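# Move the top plate from the tray stack onto the table

## Task

Lift the uppermost plate off the stack sitting in the tray and set it down on the table so that no part of it extends beyond the blue tape outline. Every other plate must stay inside the tray, with none resting on or hanging over a tray wall, and the tray must be left undisturbed. The result must hold without the robot, so release the plate and move the tool away at the end.

## Robot and tools

Robot. Two six-joint arms, left_arm and right_arm, each ending in a suction cup tool rather than fingers. The left_arm base sits at (+0.060, +0.336, 0) m and the right_arm base at (+0.053, -0.359, 0) m, both turned only slightly about z. Each elbow ranges 0 to 3.142 rad and never goes fully straight; other joints range roughly +/-6.283 rad (shoulder pan +/-3.142).

Frame. All poses use one scene frame: origin on the table surface midway between the arms, +z upward, +x outward over the table, +y toward left_arm. The arm names do not correspond to left or right in any image. The controlled point is the cup point (end_effector_position): the centre of the cup rim. The cup opens along that point's own +z axis, so a downward-facing cup has its +z pointing to scene -z. About 7 cm behind the rim the tool body and wrist camera widen to roughly 8 cm sideways; keep that clear of tray walls.

Row layout (used by both execute_actions and move). One flat list of 16 numbers covering both arms: left x, y, z in metres, then left qw, qx, qy, qz (w first), then left suction; then the same eight for the right arm. Positions and quaternions are absolute targets in the scene frame, not offsets. Suction runs -1 to 1: +1 is full vacuum (about 55 kPa), a fraction asks for part of it, 0.05 or less means off. Suction persists, so repeat each arm's last value to keep it; a 0 actively switches it off. To hold an arm still, resend its last reported full pose; to keep an orientation, resend your own target quaternion rather than the drifting reported one. A target more than 0.6 m from the arm's last reported position along any cup axis is refused, and nothing moves.

execute_actions: argument actions, a list holding zero or one item, plus optional pictures (boolean). An empty list just reports state with images. An action item is {"rows": [...], "steps": n}: 1 to 15 rows, steps 1 to 15 (default 15), each step 1/30 s, one row per step, the final row repeated for remaining steps; at least 8 steps are required. A wait item is {"steps": n} with n up to 300, counted from the previous result, so your thinking time is included. Every step the command is clipped to within 100 mm and 16 degrees of the measured pose, and motion trails commands by about 0.17 s, so large jumps take several calls. The last 8 steps of an action are held back and run while you compose your next reply.

move: target is one 16-number row as above. The cup points travel in straight lines toward their targets, finishing together, lasting 0.5 to 10 s (cut off at 10 s). speed is in m/s, 0.002 to 0.5, default 0.25; rotation rate is capped at twice that in rad/s. Paths ignore obstacles and the other arm. Optional stop_force, in N, 9 to 40, one value for both arms: an arm halts when its wrist sensor sees that much extra push against its travel, then backs to where it was two steps earlier. Use it slowly when approaching a surface; omit it when lifting off something the cup presses on, and don't rely on it while the cup is rotating. Suction values are applied at the move's start. The result has a move: line with an ending per arm (done, off_target, moving, held, contact, fault) and limits (paced = target clipped, held = some steps blocked), plus each arm's remaining distance.

wait: seconds, 0 to 10. zoom_image: camera (cam_high, cam_low, cam_left_wrist, cam_right_wrist) and region [x0, y0, x1, y1] in pixels, top-left origin, at most 504 by 504. Image sizes: cam_high and cam_low 896x504, wrist cameras 616x616. read_manual: only licence text. finished_scene: scene, the current scene number; irreversible.

Results. A state line per arm gives cup position, quaternion and velocities; printed positions can be off at long reach. HELD marks steps not sent; a pose unreachable line names an arm whose command was altered. A Hand target line shows where each arm is now being driven. suction_measured shows achieved vacuum (near 0 = no seal; sealed it settles up to 0.15 below command); part_present switches to 1 at 0.50 and back to 0 below 0.45. Wrist force and torque are in the end effector's own axes, with offsets up to about 4 N, noise about 2.4 N, saturating near 50 N; no reading is harmless. MOTOR HOT appears at 70 C; at 85 C the arm brakes until cool.

Gripping. Press the 29 mm rim flat onto a smooth part of the plate away from its edge, with vacuum on, so it seals all round. Under vacuum the cup shortens, so the object sits up to 10 mm nearer the tool. To release, rest the plate on the table first, then turn suction off and lift at least 15 mm. If the cup seals to the table it pins the tool; switch suction off.

Avoid. Pressing past a firm contact faults quickly: a joint reaching its load limit (133 N m shoulder and elbow, 24.9 N m wrists) or 150 N external force stops that arm for 10 s. Keep the arms apart. Don't drop, slam or drag plates, don't shove the tray or other plates, and never push anything off the table. Loose objects may occasionally get nudged by outside disturbances.

Each tool is called after ">>>" by a JSON object that holds its "method" and its "body".

## Session

>>> {"method": "execute_actions", "body": {"actions": []}}

Scene clock: 0.00 s of 4900.00 s.
left_arm: end_effector_position=(+0.4893, +0.3139, +0.2285) suction_measured=0.00 part_present=0 end_effector_quat_wxyz=(+0.002, -0.232, +0.973, -0.000) end_effector_velocity=(+0.000, +0.000, +0.000) end_effector_angular_velocity=(-0.000, -0.001, +0.001) | right_arm: end_effector_position=(+0.4812, -0.3912, +0.2265) suction_measured=0.01 part_present=0 end_effector_quat_wxyz=(-0.001, +0.295, +0.955, -0.001) end_effector_velocity=(-0.000, +0.001, -0.000) end_effector_angular_velocity=(+0.000, +0.000, +0.002)
Joint positions: left_arm=[-0.317 -1.724  2.041 -1.891 -1.569 -0.838] | right_arm=[-0.315 -1.721  2.043 -1.891 -1.572  0.209]
Joint velocities: left_arm=[ 0.001 -0.    -0.    -0.    -0.    -0.   ] | right_arm=[ 0.001 -0.001  0.001  0.     0.    -0.002]
Joint torques (N m, as the arm reports them, + toward a larger angle): no reading
Motor temperatures (°C, as the motors report them): left_arm=[24 24 27 35 35 35] | right_arm=[24 25 24 33 30 33]
Wrist force (N, on the end effector, along its own x y z axes, offset not removed): no reading
Wrist torque (N m, same axes, about the end effector's origin, offset not removed): no reading
Hand target (left_arm): +0.489, +0.314, +0.228; +0.002, -0.232, +0.973, -0.000
Hand target (right_arm): +0.481, -0.391, +0.226; -0.001, +0.295, +0.955, -0.001

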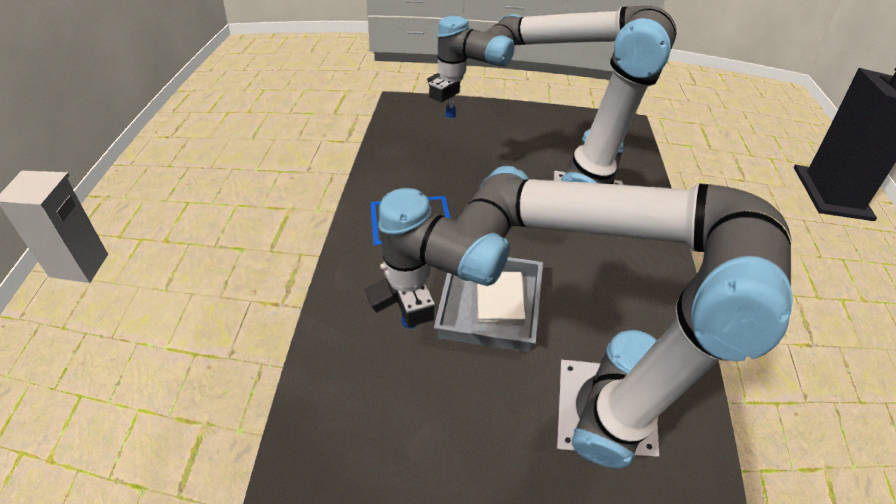

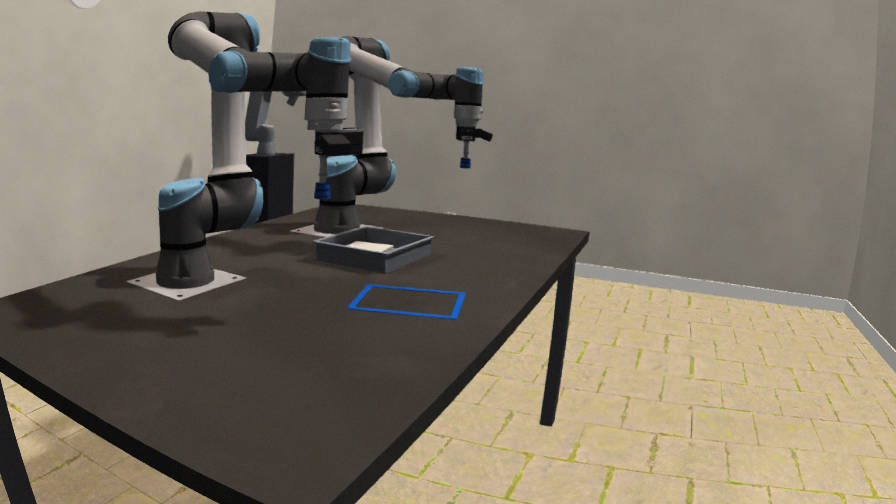

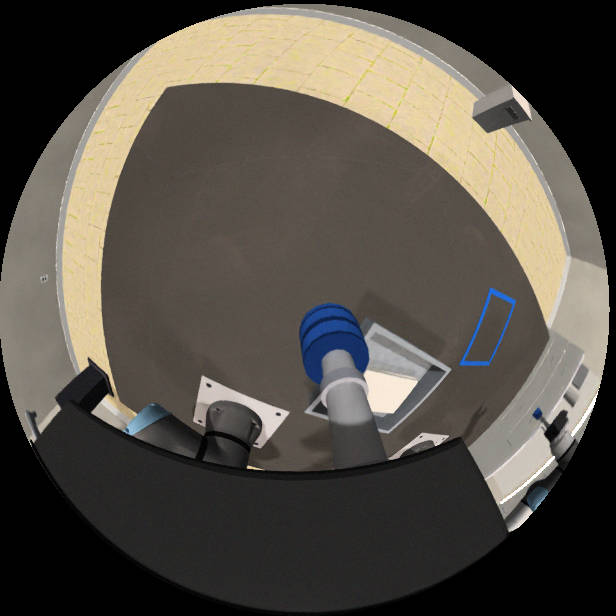

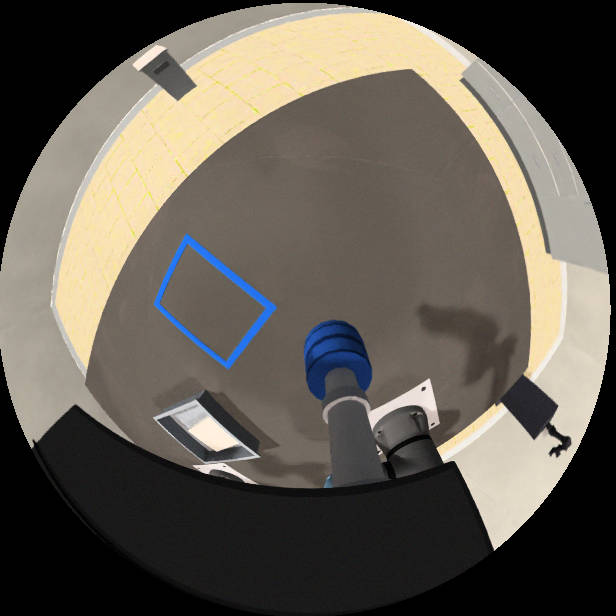

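>>> {"method": "zoom_image", "body": {"camera": "cam_high", "region": [340, 160, 680, 470]}}

>>> {"method": "zoom_image", "body": {"camera": "cam_low", "region": [280, 200, 500, 330]}}

Region (340, 160, 680, 470) of cam_high's 896x504 image, scaled by 1.482, with more detail than that image has; it fills the top 460 rows of this view, and the rest is white.

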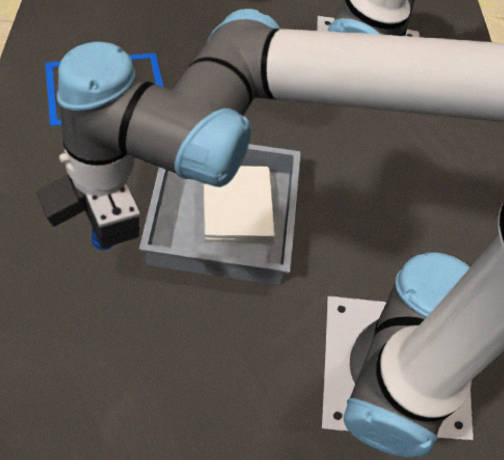

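Region (280, 200, 500, 330) of cam_low's 896x504 image, scaled by 2.291, with more detail than that image has; it fills the top 298 rows of this view, and the rest is white.

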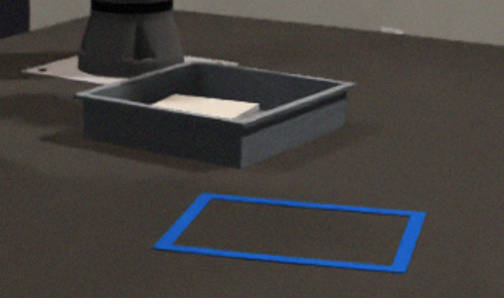

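>>> {"method": "zoom_image", "body": {"camera": "cam_left_wrist", "region": [180, 270, 540, 480]}}

>>> {"method": "zoom_image", "body": {"camera": "cam_right_wrist", "region": [130, 220, 460, 500]}}

Region (180, 270, 540, 480) of cam_left_wrist's 616x616 image, scaled by 1.400, with more detail than that image has; it fills the top 294 rows of this view, and the rest is white.

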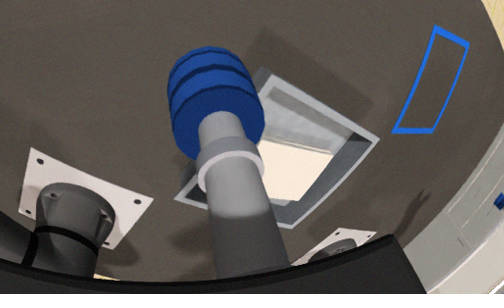

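Region (130, 220, 460, 500) of cam_right_wrist's 616x616 image, scaled by 1.527, with more detail than that image has; it fills the top 428 rows of this view, and the rest is white.

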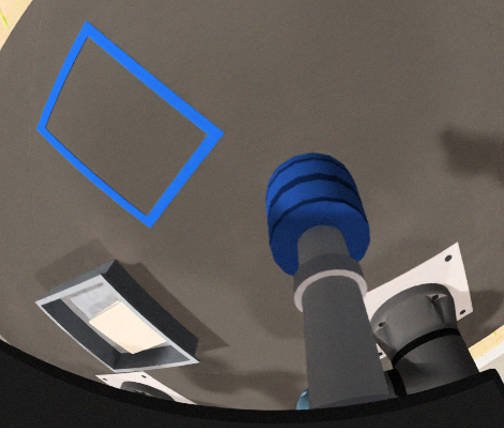

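>>> {"method": "move", "body": {"target": [0.335, 0.065, 0.17, 0, -0.087, 0.996, 0, 0, 0.481, -0.391, 0.226, -0.001, 0.295, 0.955, -0.001, 0], "speed": 0.3}}

Scene clock: 8.20 s of 4900.00 s.
left_arm: end_effector_position=(+0.3349, +0.0650, +0.1700) suction_measured=0.00 part_present=0 end_effector_quat_wxyz=(-0.001, -0.087, +0.996, -0.001) end_effector_velocity=(-0.001, -0.003, -0.000) end_effector_angular_velocity=(-0.001, -0.001, -0.002) | right_arm: end_effector_position=(+0.4810, -0.3910, +0.2260) suction_measured=0.01 part_present=0 end_effector_quat_wxyz=(-0.001, +0.295, +0.955, -0.001) end_effector_velocity=(+0.000, +0.000, -0.001) end_effector_angular_velocity=(+0.001, +0.001, -0.001)
Joint positions: left_arm=[-1.079 -1.779  2.246 -2.039 -1.573 -1.306] | right_arm=[-0.314 -1.721  2.044 -1.892 -1.573  0.21 ]
Joint velocities: left_arm=[-0.006  0.003 -0.002 -0.003  0.    -0.004] | right_arm=[-0.     0.002  0.    -0.     0.001  0.001]
Joint torques (N m, as the arm reports them, + toward a larger angle): left_arm=[ -7.51  -3.06 -25.7   -4.81   2.46  -2.98] | right_arm=[  7.95  -1.43 -14.53  -3.95  -0.7    1.97]
Motor temperatures (°C, as the motors report them): left_arm=[24 24 27 35 35 35] | right_arm=[24 25 24 33 30 33]
Wrist force (N, on the end effector, along its own x y z axes, offset not removed): left_arm=[-0.7 -0.2 -0.8] | right_arm=[-1.2 -2.0 1.3]
Wrist torque (N m, same axes, about the end effector's origin, offset not removed): left_arm=[0.06 0.22 -0.17] | right_arm=[-0.18 0.19 0.12]
Hand target (left_arm): +0.335, +0.065, +0.170; -0.001, -0.087, +0.996, -0.001
Hand target (right_arm): +0.481, -0.391, +0.226; -0.001, +0.295, +0.955, -0.001
Off the commanded pose (left_arm): 0.000 m, 0 deg.
Off the commanded pose (right_arm): 0.000 m, 0 deg.
Kept back: nothing.
After step 90, 3.43 s passed at rest.
move: done

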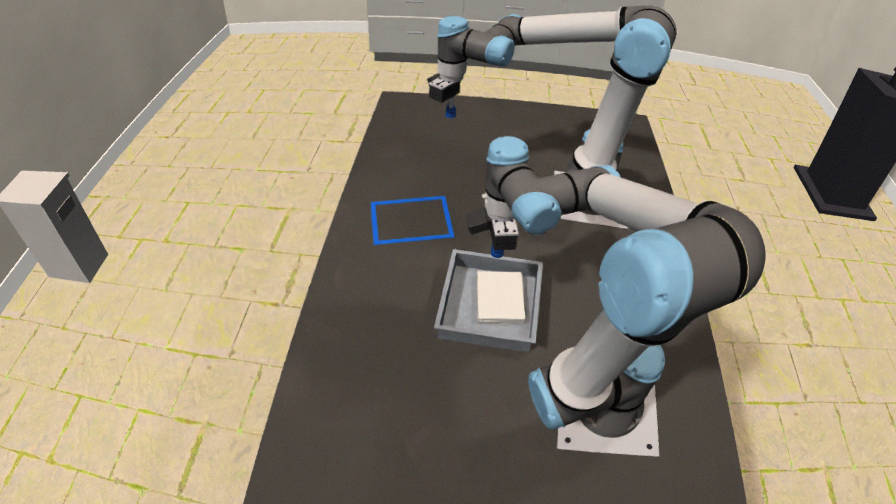

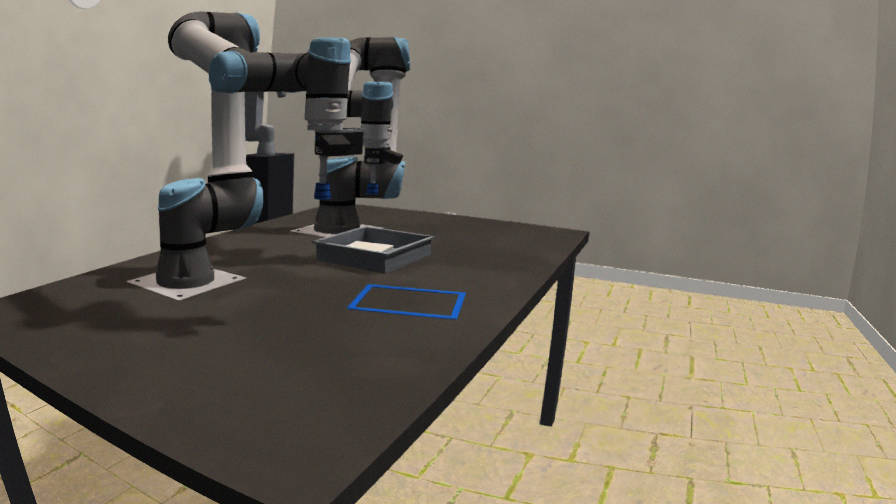

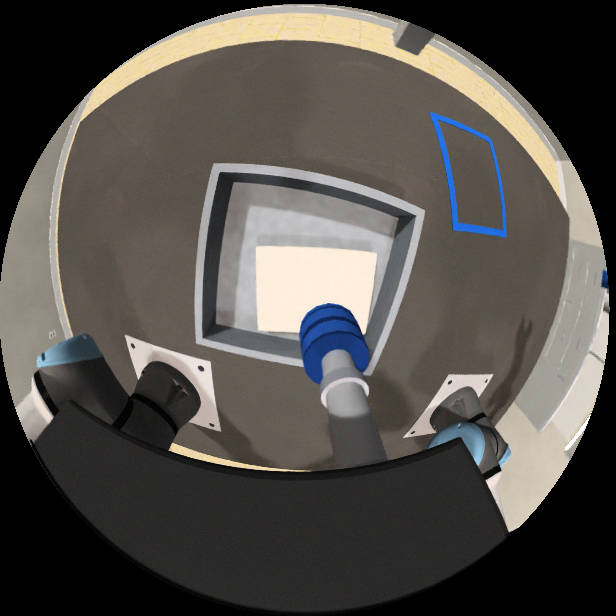

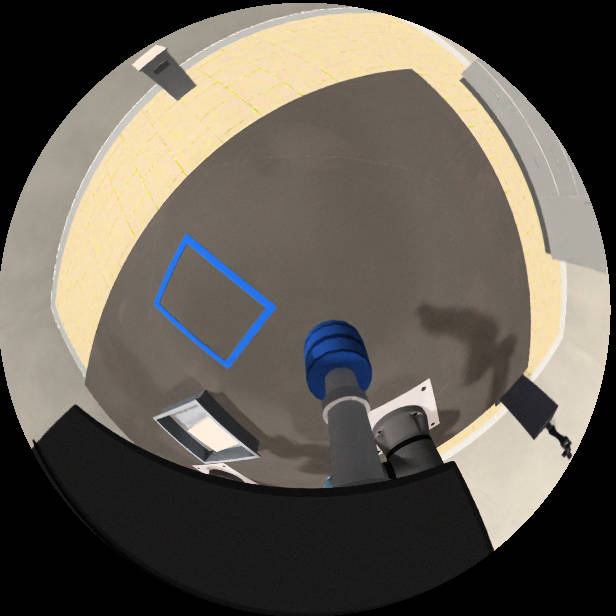

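>>> {"method": "zoom_image", "body": {"camera": "cam_left_wrist", "region": [190, 150, 440, 400]}}

>>> {"method": "zoom_image", "body": {"camera": "cam_high", "region": [420, 230, 560, 360]}}

Region (190, 150, 440, 400) of cam_left_wrist's 616x616 image, scaled by 2.016, with more detail than that image has.

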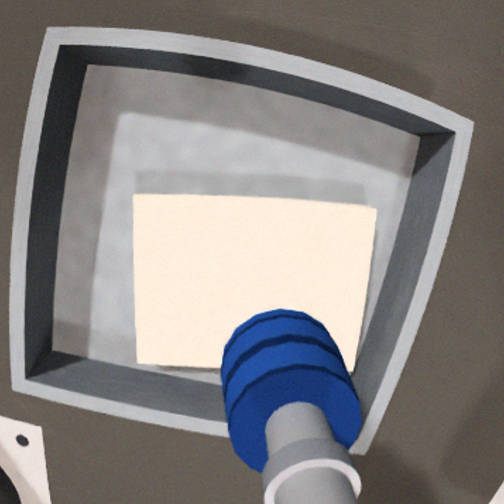

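Region (420, 230, 560, 360) of cam_high's 896x504 image, scaled by 3.600, with more detail than that image has; it fills the top 468 rows of this view, and the rest is white.

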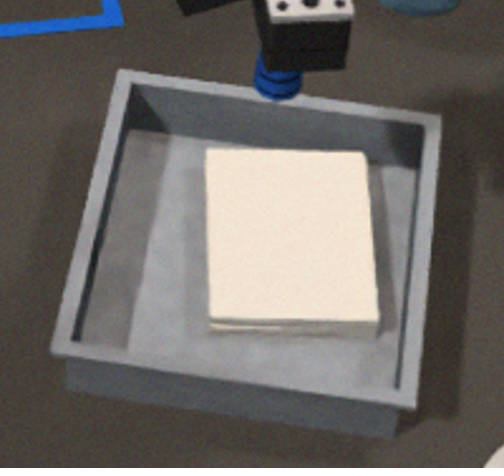

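>>> {"method": "move", "body": {"target": [0.319, 0.067, 0.06, 0, -0.087, 0.996, 0, 0, 0.481, -0.391, 0.226, -0.001, 0.295, 0.955, -0.001, 0], "speed": 0.2}}

Scene clock: 10.30 s of 4900.00 s.
left_arm: end_effector_position=(+0.3190, +0.0669, +0.0603) suction_measured=0.00 part_present=0 end_effector_quat_wxyz=(-0.000, -0.087, +0.996, +0.000) end_effector_velocity=(+0.000, -0.001, -0.003) end_effector_angular_velocity=(-0.003, -0.001, -0.000) | right_arm: end_effector_position=(+0.4810, -0.3910, +0.2260) suction_measured=0.01 part_present=0 end_effector_quat_wxyz=(-0.001, +0.295, +0.955, -0.001) end_effector_velocity=(+0.000, +0.000, +0.001) end_effector_angular_velocity=(-0.001, -0.001, +0.001)
Joint positions: left_arm=[-1.119 -1.593  2.444 -2.422 -1.571 -1.345] | right_arm=[-0.314 -1.721  2.044 -1.892 -1.573  0.21 ]
Joint velocities: left_arm=[-0.001  0.011  0.002 -0.015  0.    -0.   ] | right_arm=[ 0.001 -0.    -0.001 -0.    -0.     0.   ]
Joint torques (N m, as the arm reports them, + toward a larger angle): left_arm=[-6.83 -7.29 -7.16 -4.88  2.46 -3.13] | right_arm=[  7.51  -1.5  -14.47  -3.8   -0.85   1.83]
Motor temperatures (°C, as the motors report them): left_arm=[24 24 27 35 35 35] | right_arm=[24 25 24 33 30 33]
Wrist force (N, on the end effector, along its own x y z axes, offset not removed): left_arm=[-0.3 0.9 -0.4] | right_arm=[-4.4 1.4 -0.4]
Wrist torque (N m, same axes, about the end effector's origin, offset not removed): left_arm=[0.22 0.29 -0.17] | right_arm=[0.22 0.62 0.03]
Hand target (left_arm): +0.319, +0.067, +0.060; -0.000, -0.087, +0.996, -0.000
Hand target (right_arm): +0.481, -0.391, +0.226; -0.001, +0.295, +0.955, -0.001
Off the commanded pose (left_arm): 0.000 m, 0 deg.
Off the commanded pose (right_arm): 0.000 m, 0 deg.
Kept back: nothing.
move: done

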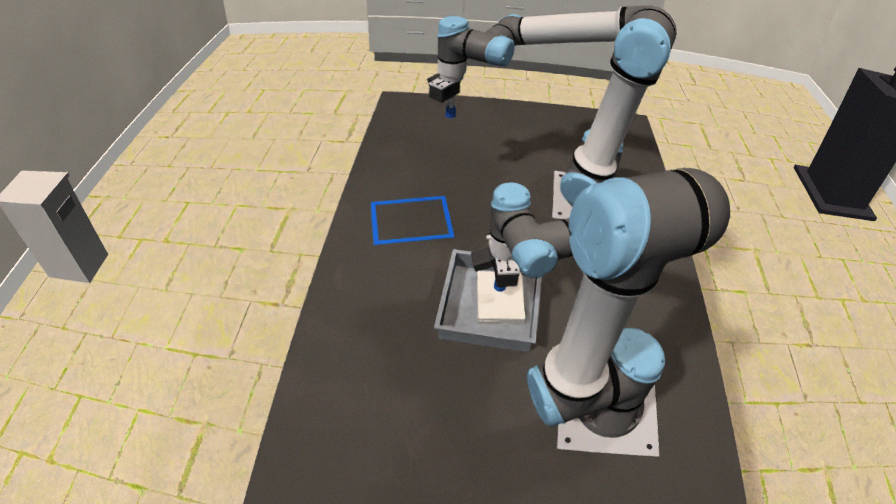

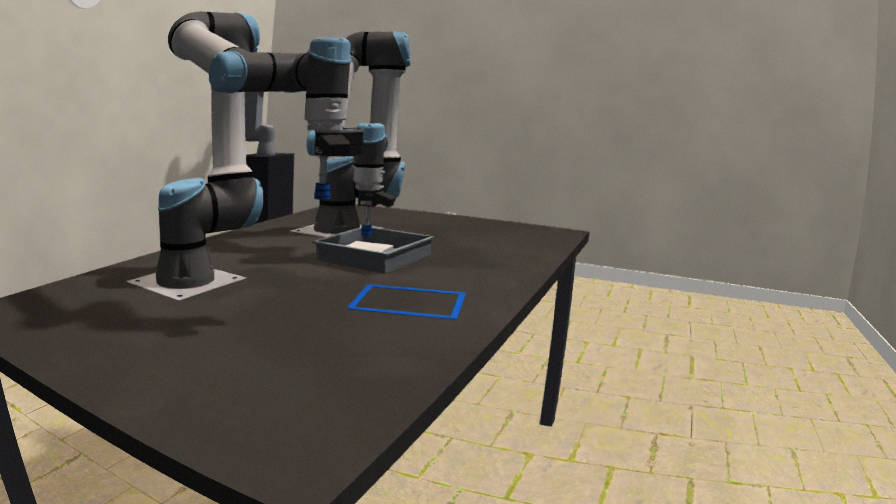

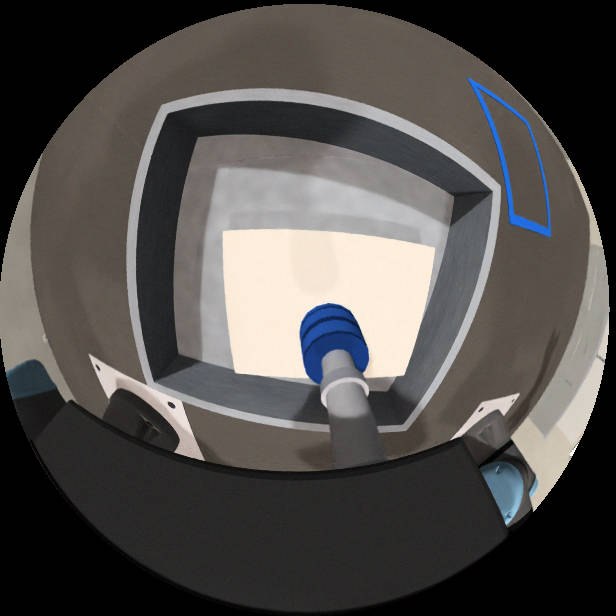

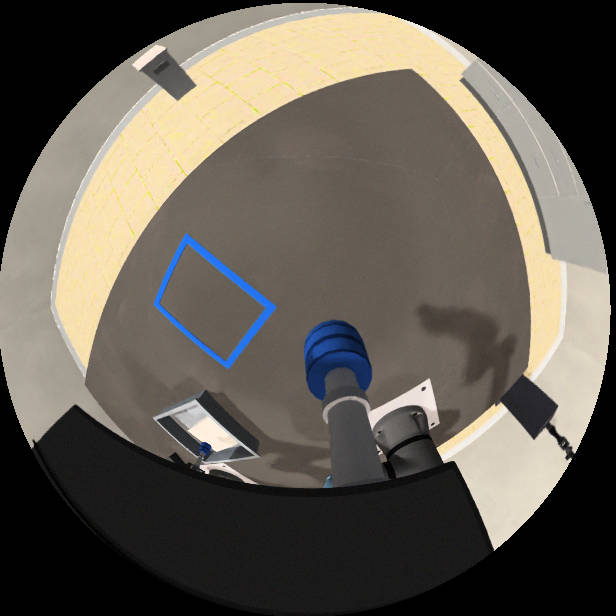

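>>> {"method": "move", "body": {"target": [0.319, 0.067, 0.018, 0, -0.087, 0.996, 0, 0, 0.481, -0.391, 0.226, -0.001, 0.295, 0.955, -0.001, 0], "speed": 0.02, "stop_force": 9}}

Scene clock: 13.43 s of 4900.00 s.
left_arm: end_effector_position=(+0.3190, +0.0669, +0.0184) suction_measured=0.00 part_present=0 end_effector_quat_wxyz=(-0.000, -0.087, +0.996, +0.000) end_effector_velocity=(-0.000, -0.000, -0.003) end_effector_angular_velocity=(+0.000, +0.000, -0.000) | right_arm: end_effector_position=(+0.4810, -0.3910, +0.2260) suction_measured=0.01 part_present=0 end_effector_quat_wxyz=(-0.001, +0.295, +0.955, -0.001) end_effector_velocity=(-0.001, +0.000, -0.000) end_effector_angular_velocity=(+0.000, +0.000, +0.000)
Joint positions: left_arm=[-1.119 -1.466  2.488 -2.593 -1.571 -1.345] | right_arm=[-0.314 -1.721  2.044 -1.892 -1.573  0.21 ]
Joint velocities: left_arm=[-0.     0.01   0.003 -0.013 -0.     0.   ] | right_arm=[ 0.    -0.001  0.002 -0.     0.     0.   ]
Joint torques (N m, as the arm reports them, + toward a larger angle): left_arm=[-5.46 -7.75 -4.32 -4.17  2.55 -2.78] | right_arm=[  6.03  -2.41 -16.66  -3.25  -0.44   1.92]
Motor temperatures (°C, as the motors report them): left_arm=[24 24 27 35 35 35] | right_arm=[24 25 24 33 30 33]
Wrist force (N, on the end effector, along its own x y z axes, offset not removed): left_arm=[-0.8 1.4 -6.9] | right_arm=[-3.0 -0.4 0.9]
Wrist torque (N m, same axes, about the end effector's origin, offset not removed): left_arm=[0.27 0.26 -0.17] | right_arm=[-0.01 0.33 0.04]
Hand target (left_arm): +0.319, +0.067, +0.018; -0.000, -0.087, +0.996, +0.000
Hand target (right_arm): +0.481, -0.391, +0.226; -0.001, +0.295, +0.955, -0.001
Off the commanded pose (left_arm): 0.000 m, 0 deg.
Off the commanded pose (right_arm): 0.000 m, 0 deg.
Kept back: nothing.
move: done

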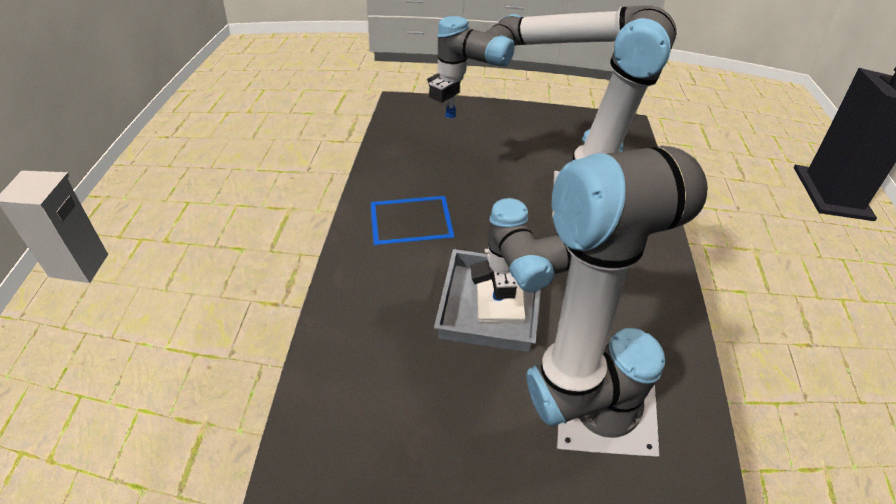

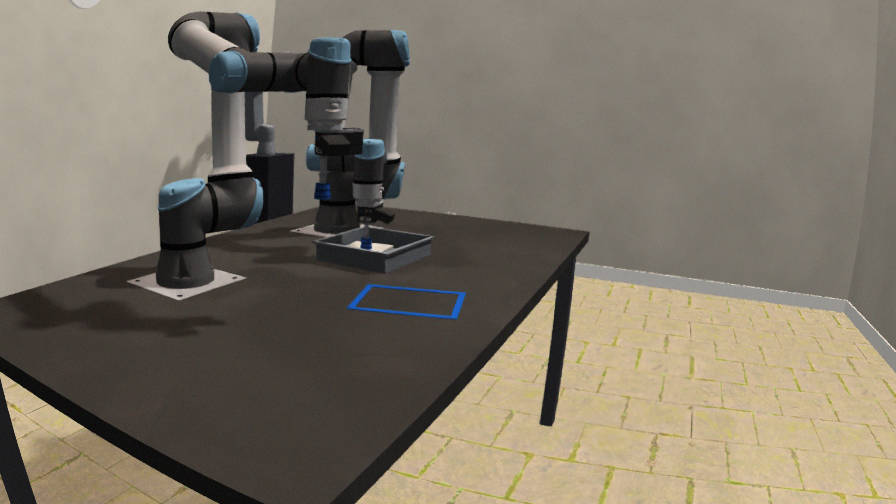

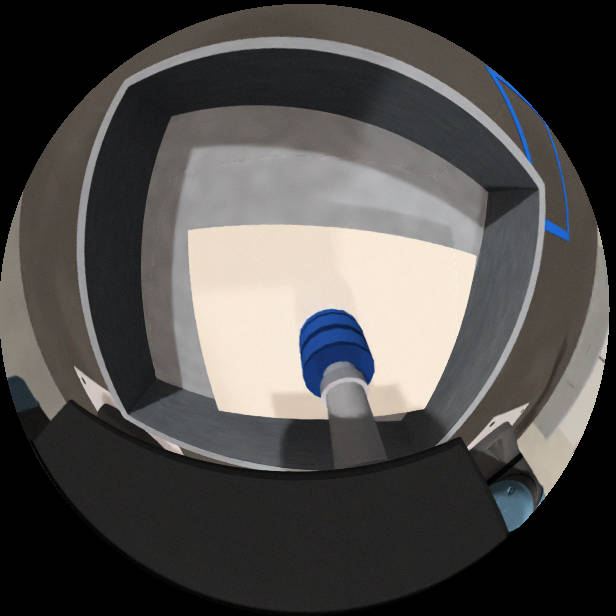

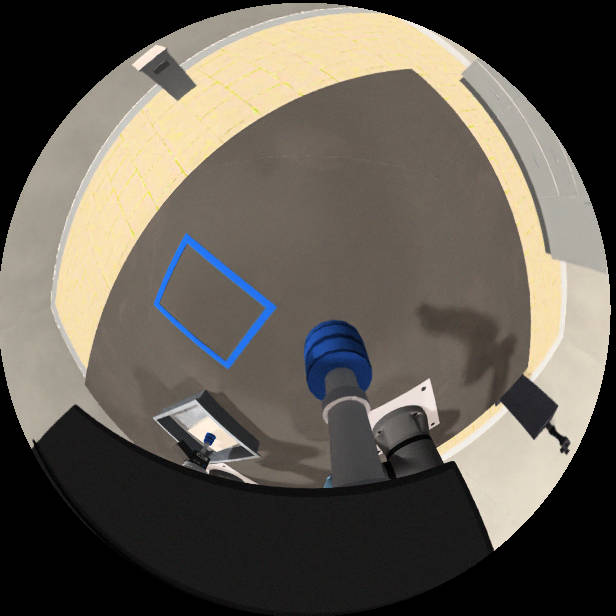

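In contact (~6 N). Suction on.

>>> {"method": "execute_actions", "body": {"actions": [{"rows": [[0.319, 0.067, 0.018, 0, -0.087, 0.996, 0, 1, 0.481, -0.391, 0.226, -0.001, 0.295, 0.955, -0.001, 0]], "steps": 15}]}}

Scene clock: 13.83 s of 4900.00 s.
left_arm: end_effector_position=(+0.3190, +0.0670, +0.0180) suction_measured=0.55 part_present=1 end_effector_quat_wxyz=(-0.000, -0.087, +0.996, +0.000) end_effector_velocity=(-0.000, +0.001, -0.000) end_effector_angular_velocity=(+0.000, +0.001, +0.000) | right_arm: end_effector_position=(+0.4810, -0.3910, +0.2260) suction_measured=0.01 part_present=0 end_effector_quat_wxyz=(-0.001, +0.295, +0.955, -0.001) end_effector_velocity=(-0.000, -0.000, -0.001) end_effector_angular_velocity=(+0.001, +0.002, +0.001)
Joint positions: left_arm=[-1.119 -1.464  2.488 -2.595 -1.571 -1.345] | right_arm=[-0.314 -1.721  2.044 -1.892 -1.573  0.21 ]
Joint velocities: left_arm=[ 0.    -0.     0.002 -0.001 -0.001  0.   ] | right_arm=[-0.     0.002  0.001 -0.001 -0.    -0.001]
Joint torques (N m, as the arm reports them, + toward a larger angle): left_arm=[ -0.25 -10.55  -5.38  -4.71   2.43  -1.75] | right_arm=[  5.37  -2.56 -15.02  -3.49  -0.6    2.09]
Motor temperatures (°C, as the motors report them): left_arm=[24 24 27 35 35 35] | right_arm=[24 25 24 33 30 33]
Wrist force (N, on the end effector, along its own x y z axes, offset not removed): left_arm=[1.2 1.2 0.3] | right_arm=[-1.1 -0.4 0.9]
Wrist torque (N m, same axes, about the end effector's origin, offset not removed): left_arm=[0.23 0.01 -0.23] | right_arm=[-0.07 0.29 0.07]
Steps of this call (steps 1 to 5: nothing new was sent; steps 6 to 12: the first 7 steps of this action). Readings (end_effector_position | what the end effector reports):
6: left_arm (+0.3190, +0.0669, +0.0181) | right_arm (+0.4810, -0.3910, +0.2260) | left_arm suction_measured=0.10 part_present=0 | right_arm suction_measured=0.01 part_present=0
7: left_arm (+0.3190, +0.0669, +0.0180) | right_arm (+0.4810, -0.3910, +0.2260) | left_arm suction_measured=0.23 part_present=0 | right_arm suction_measured=0.01 part_present=0
9: left_arm (+0.3190, +0.0670, +0.0180) | right_arm (+0.4810, -0.3910, +0.2260) | left_arm suction_measured=0.41 part_present=0 | right_arm suction_measured=0.01 part_present=0
12: the state above

>>> {"method": "move", "body": {"target": [0.319, 0.067, 0.035, 0, -0.087, 0.996, 0, 1, 0.481, -0.391, 0.226, -0.001, 0.295, 0.955, -0.001, 0], "speed": 0.02}}

>>> {"method": "zoom_image", "body": {"camera": "cam_high", "region": [430, 240, 560, 360]}}

Scene clock: 15.27 s of 4900.00 s.
left_arm: end_effector_position=(+0.3190, +0.0670, +0.0346) suction_measured=0.98 part_present=1 end_effector_quat_wxyz=(+0.000, -0.087, +0.996, -0.000) end_effector_velocity=(+0.000, -0.000, +0.003) end_effector_angular_velocity=(-0.000, -0.000, +0.001) | right_arm: end_effector_position=(+0.4810, -0.3910, +0.2260) suction_measured=0.01 part_present=0 end_effector_quat_wxyz=(-0.001, +0.295, +0.955, -0.001) end_effector_velocity=(+0.001, +0.000, +0.001) end_effector_angular_velocity=(-0.001, -0.002, +0.001)
Joint positions: left_arm=[-1.119 -1.518  2.473 -2.526 -1.571 -1.345] | right_arm=[-0.314 -1.721  2.044 -1.892 -1.573  0.21 ]
Joint velocities: left_arm=[ 0.001 -0.01  -0.005  0.014  0.    -0.   ] | right_arm=[ 0.001  0.    -0.002 -0.     0.     0.   ]
Joint torques (N m, as the arm reports them, + toward a larger angle): left_arm=[  4.14 -22.4  -18.08   0.24   1.73   2.39] | right_arm=[  6.66  -1.12 -16.44  -3.36  -0.28   1.89]
Motor temperatures (°C, as the motors report them): left_arm=[24 24 27 35 35 35] | right_arm=[24 25 24 33 30 33]
Wrist force (N, on the end effector, along its own x y z axes, offset not removed): left_arm=[-0.4 -0.5 -0.8] | right_arm=[-2.9 0.2 -0.1]
Wrist torque (N m, same axes, about the end effector's origin, offset not removed): left_arm=[0.01 0.17 -0.21] | right_arm=[0.15 0.59 0.07]
Hand target (left_arm): +0.319, +0.067, +0.035; +0.000, -0.087, +0.996, -0.000
Hand target (right_arm): +0.481, -0.391, +0.226; -0.001, +0.295, +0.955, -0.001
Off your previous action's commanded pose (left_arm): 0.000 m, 0 deg at its last step (step 8 of this call).
Off your previous action's commanded pose (right_arm): 0.000 m, 0 deg at its last step (step 8 of this call).
Off the commanded pose (left_arm): 0.000 m, 0 deg.
Off the commanded pose (right_arm): 0.000 m, 0 deg.
Kept back: nothing.
move: done

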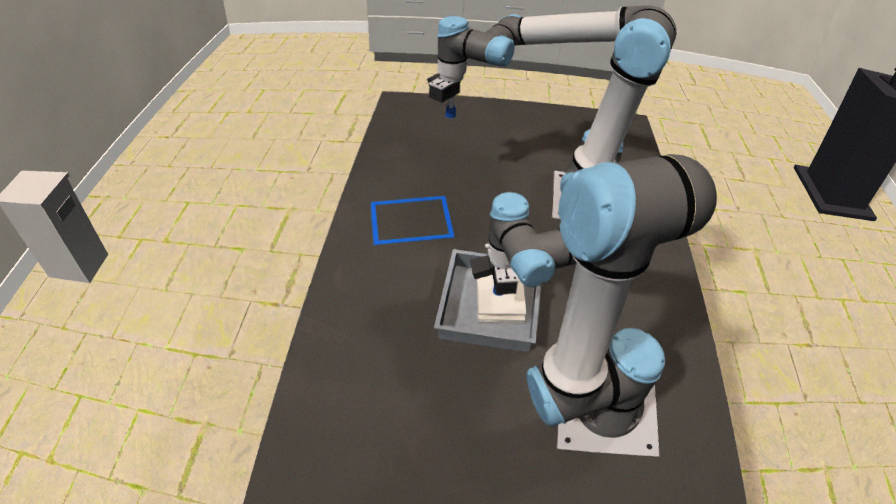

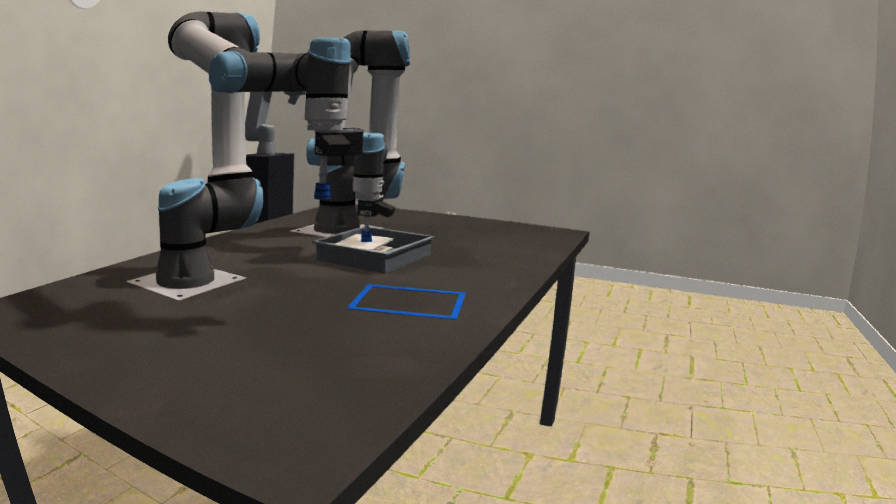

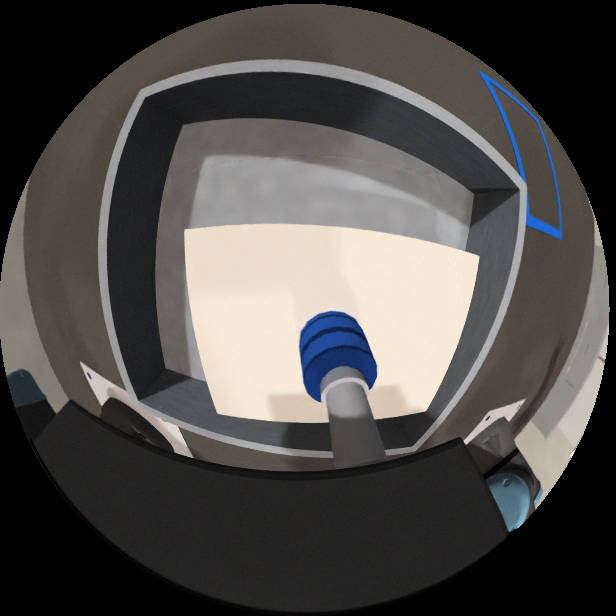

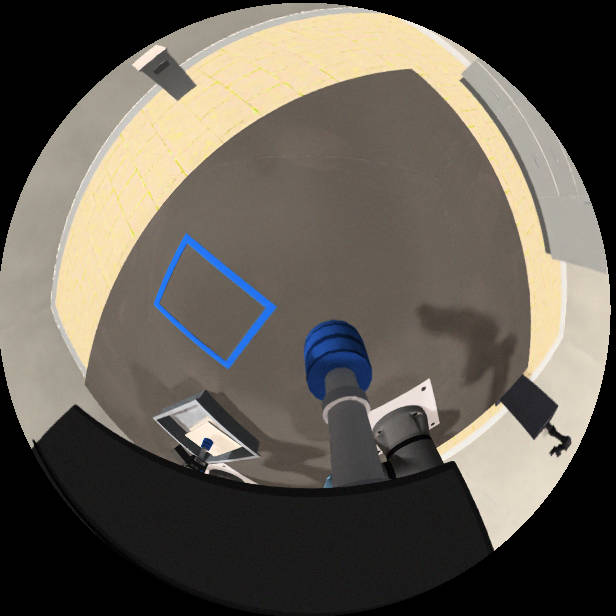

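Region (430, 240, 560, 360) of cam_high's 896x504 image, scaled by 3.877, with more detail than that image has; it fills the top 465 rows of this view, and the rest is white.

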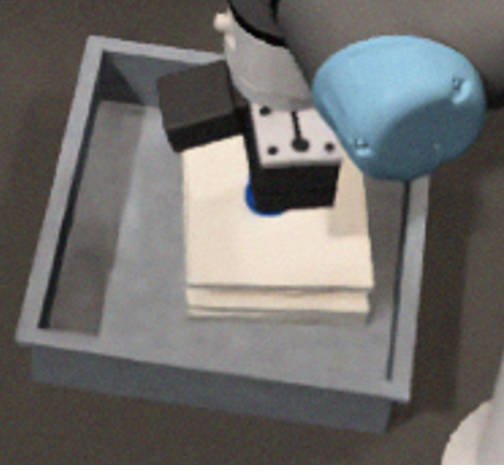

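>>> {"method": "zoom_image", "body": {"camera": "cam_high", "region": [470, 295, 535, 335]}}

>>> {"method": "zoom_image", "body": {"camera": "cam_low", "region": [320, 215, 420, 270]}}

Region (470, 295, 535, 335) of cam_high's 896x504 image, scaled by 7.754, with more detail than that image has; it fills the top 310 rows of this view, and the rest is white.

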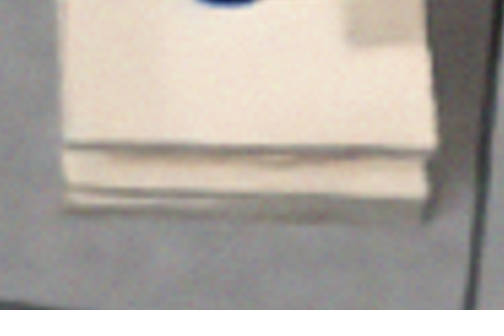

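Region (320, 215, 420, 270) of cam_low's 896x504 image, scaled by 5.040, with more detail than that image has; it fills the top 277 rows of this view, and the rest is white.

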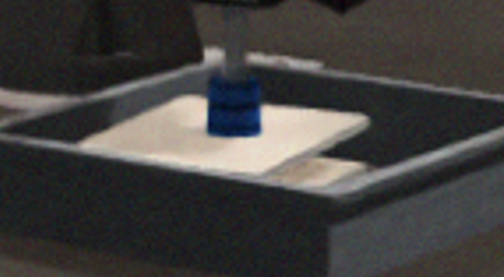

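>>> {"method": "move", "body": {"target": [0.325, 0.07, 0.085, 0, -0.087, 0.996, 0, 1, 0.481, -0.391, 0.226, -0.001, 0.295, 0.955, -0.001, 0], "speed": 0.08}}

>>> {"method": "zoom_image", "body": {"camera": "cam_low", "region": [320, 200, 420, 270]}}

>>> {"method": "zoom_image", "body": {"camera": "cam_high", "region": [460, 270, 545, 335]}}

Scene clock: 16.93 s of 4900.00 s.
left_arm: end_effector_position=(+0.3250, +0.0701, +0.0847) suction_measured=0.98 part_present=1 end_effector_quat_wxyz=(+0.000, -0.087, +0.996, -0.000) end_effector_velocity=(-0.000, +0.001, +0.002) end_effector_angular_velocity=(+0.001, +0.001, +0.000) | right_arm: end_effector_position=(+0.4810, -0.3910, +0.2260) suction_measured=0.01 part_present=0 end_effector_quat_wxyz=(-0.001, +0.295, +0.955, -0.001) end_effector_velocity=(-0.000, -0.000, +0.000) end_effector_angular_velocity=(-0.000, -0.000, -0.002)
Joint positions: left_arm=[-1.1   -1.651  2.408 -2.328 -1.571 -1.326] | right_arm=[-0.314 -1.721  2.044 -1.892 -1.573  0.21 ]
Joint velocities: left_arm=[ 0.001 -0.006 -0.003  0.011 -0.     0.001] | right_arm=[-0.    -0.002  0.001 -0.    -0.     0.001]
Joint torques (N m, as the arm reports them, + toward a larger angle): left_arm=[  6.29 -19.33 -21.99   0.09   0.85   2.81] | right_arm=[  5.1   -2.43 -17.98  -3.18  -0.44   1.84]
Motor temperatures (°C, as the motors report them): left_arm=[24 24 27 35 35 35] | right_arm=[24 25 24 33 30 33]
Wrist force (N, on the end effector, along its own x y z axes, offset not removed): left_arm=[1.0 1.2 -1.4] | right_arm=[-3.5 -1.0 0.3]
Wrist torque (N m, same axes, about the end effector's origin, offset not removed): left_arm=[0.22 0.04 -0.18] | right_arm=[-0.12 0.48 0.17]
Hand target (left_arm): +0.325, +0.070, +0.085; +0.000, -0.087, +0.996, +0.000
Hand target (right_arm): +0.481, -0.391, +0.226; -0.001, +0.295, +0.955, -0.001
Off the commanded pose (left_arm): 0.000 m, 0 deg.
Off the commanded pose (right_arm): 0.000 m, 0 deg.
Kept back: nothing.
move: done

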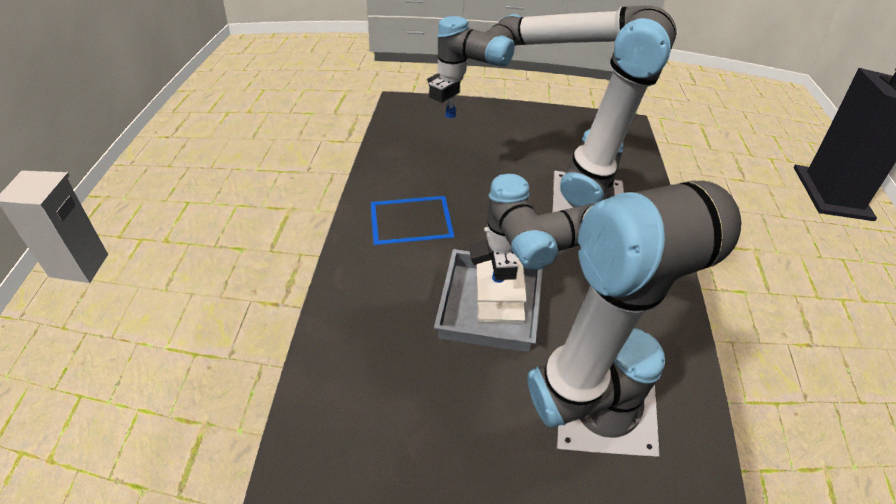

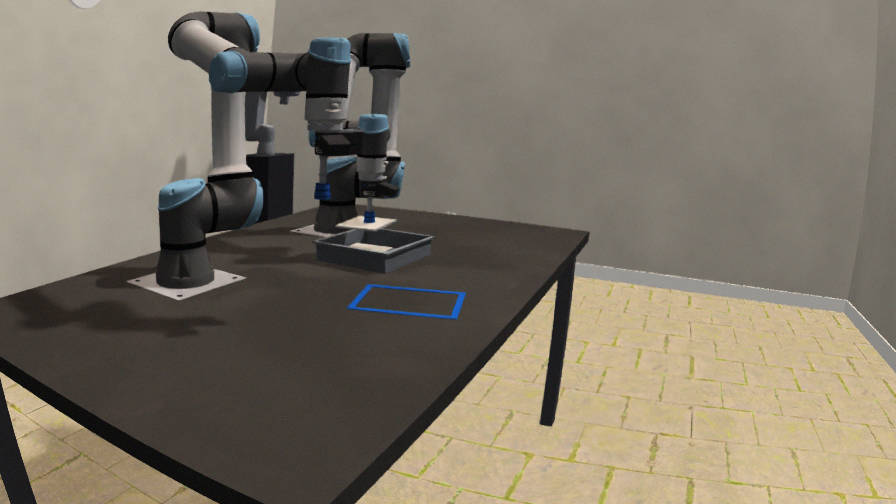

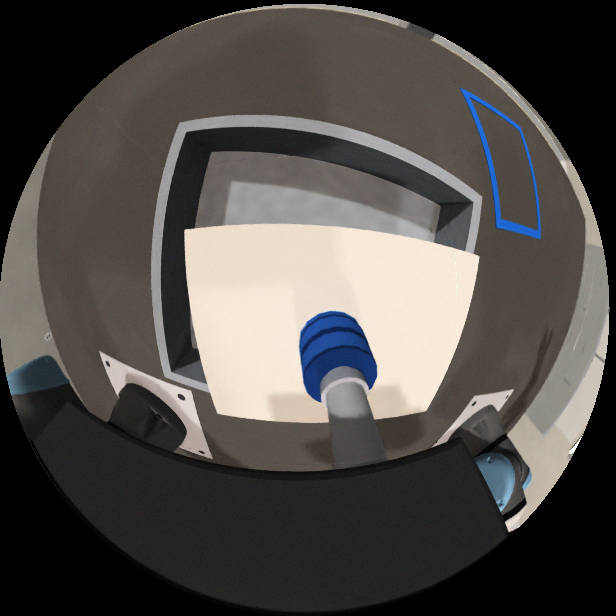

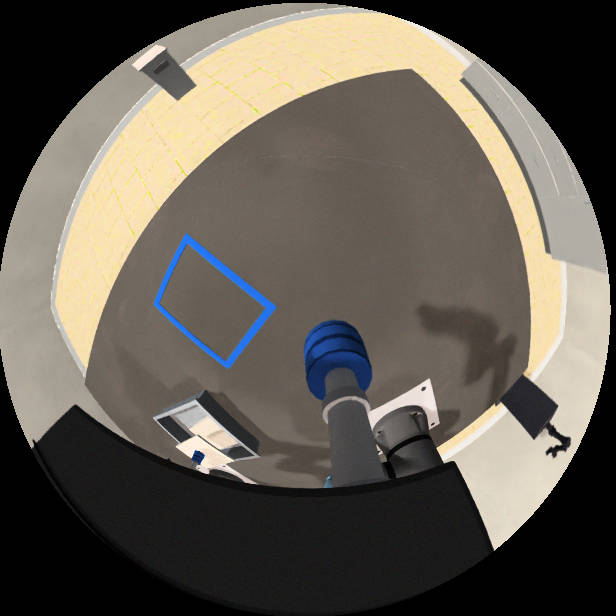

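Region (320, 200, 420, 270) of cam_low's 896x504 image, scaled by 5.040, with more detail than that image has; it fills the top 353 rows of this view, and the rest is white.

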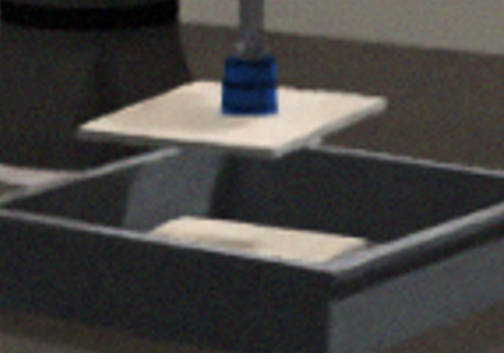

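Region (460, 270, 545, 335) of cam_high's 896x504 image, scaled by 5.929, with more detail than that image has; it fills the top 385 rows of this view, and the rest is white.

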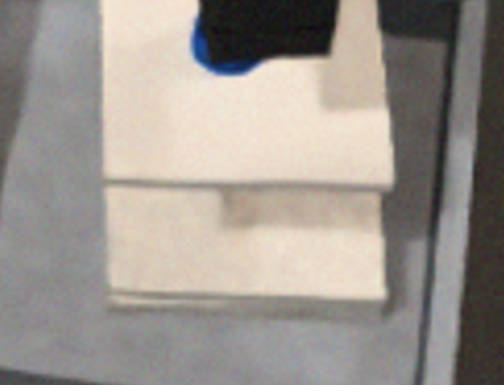

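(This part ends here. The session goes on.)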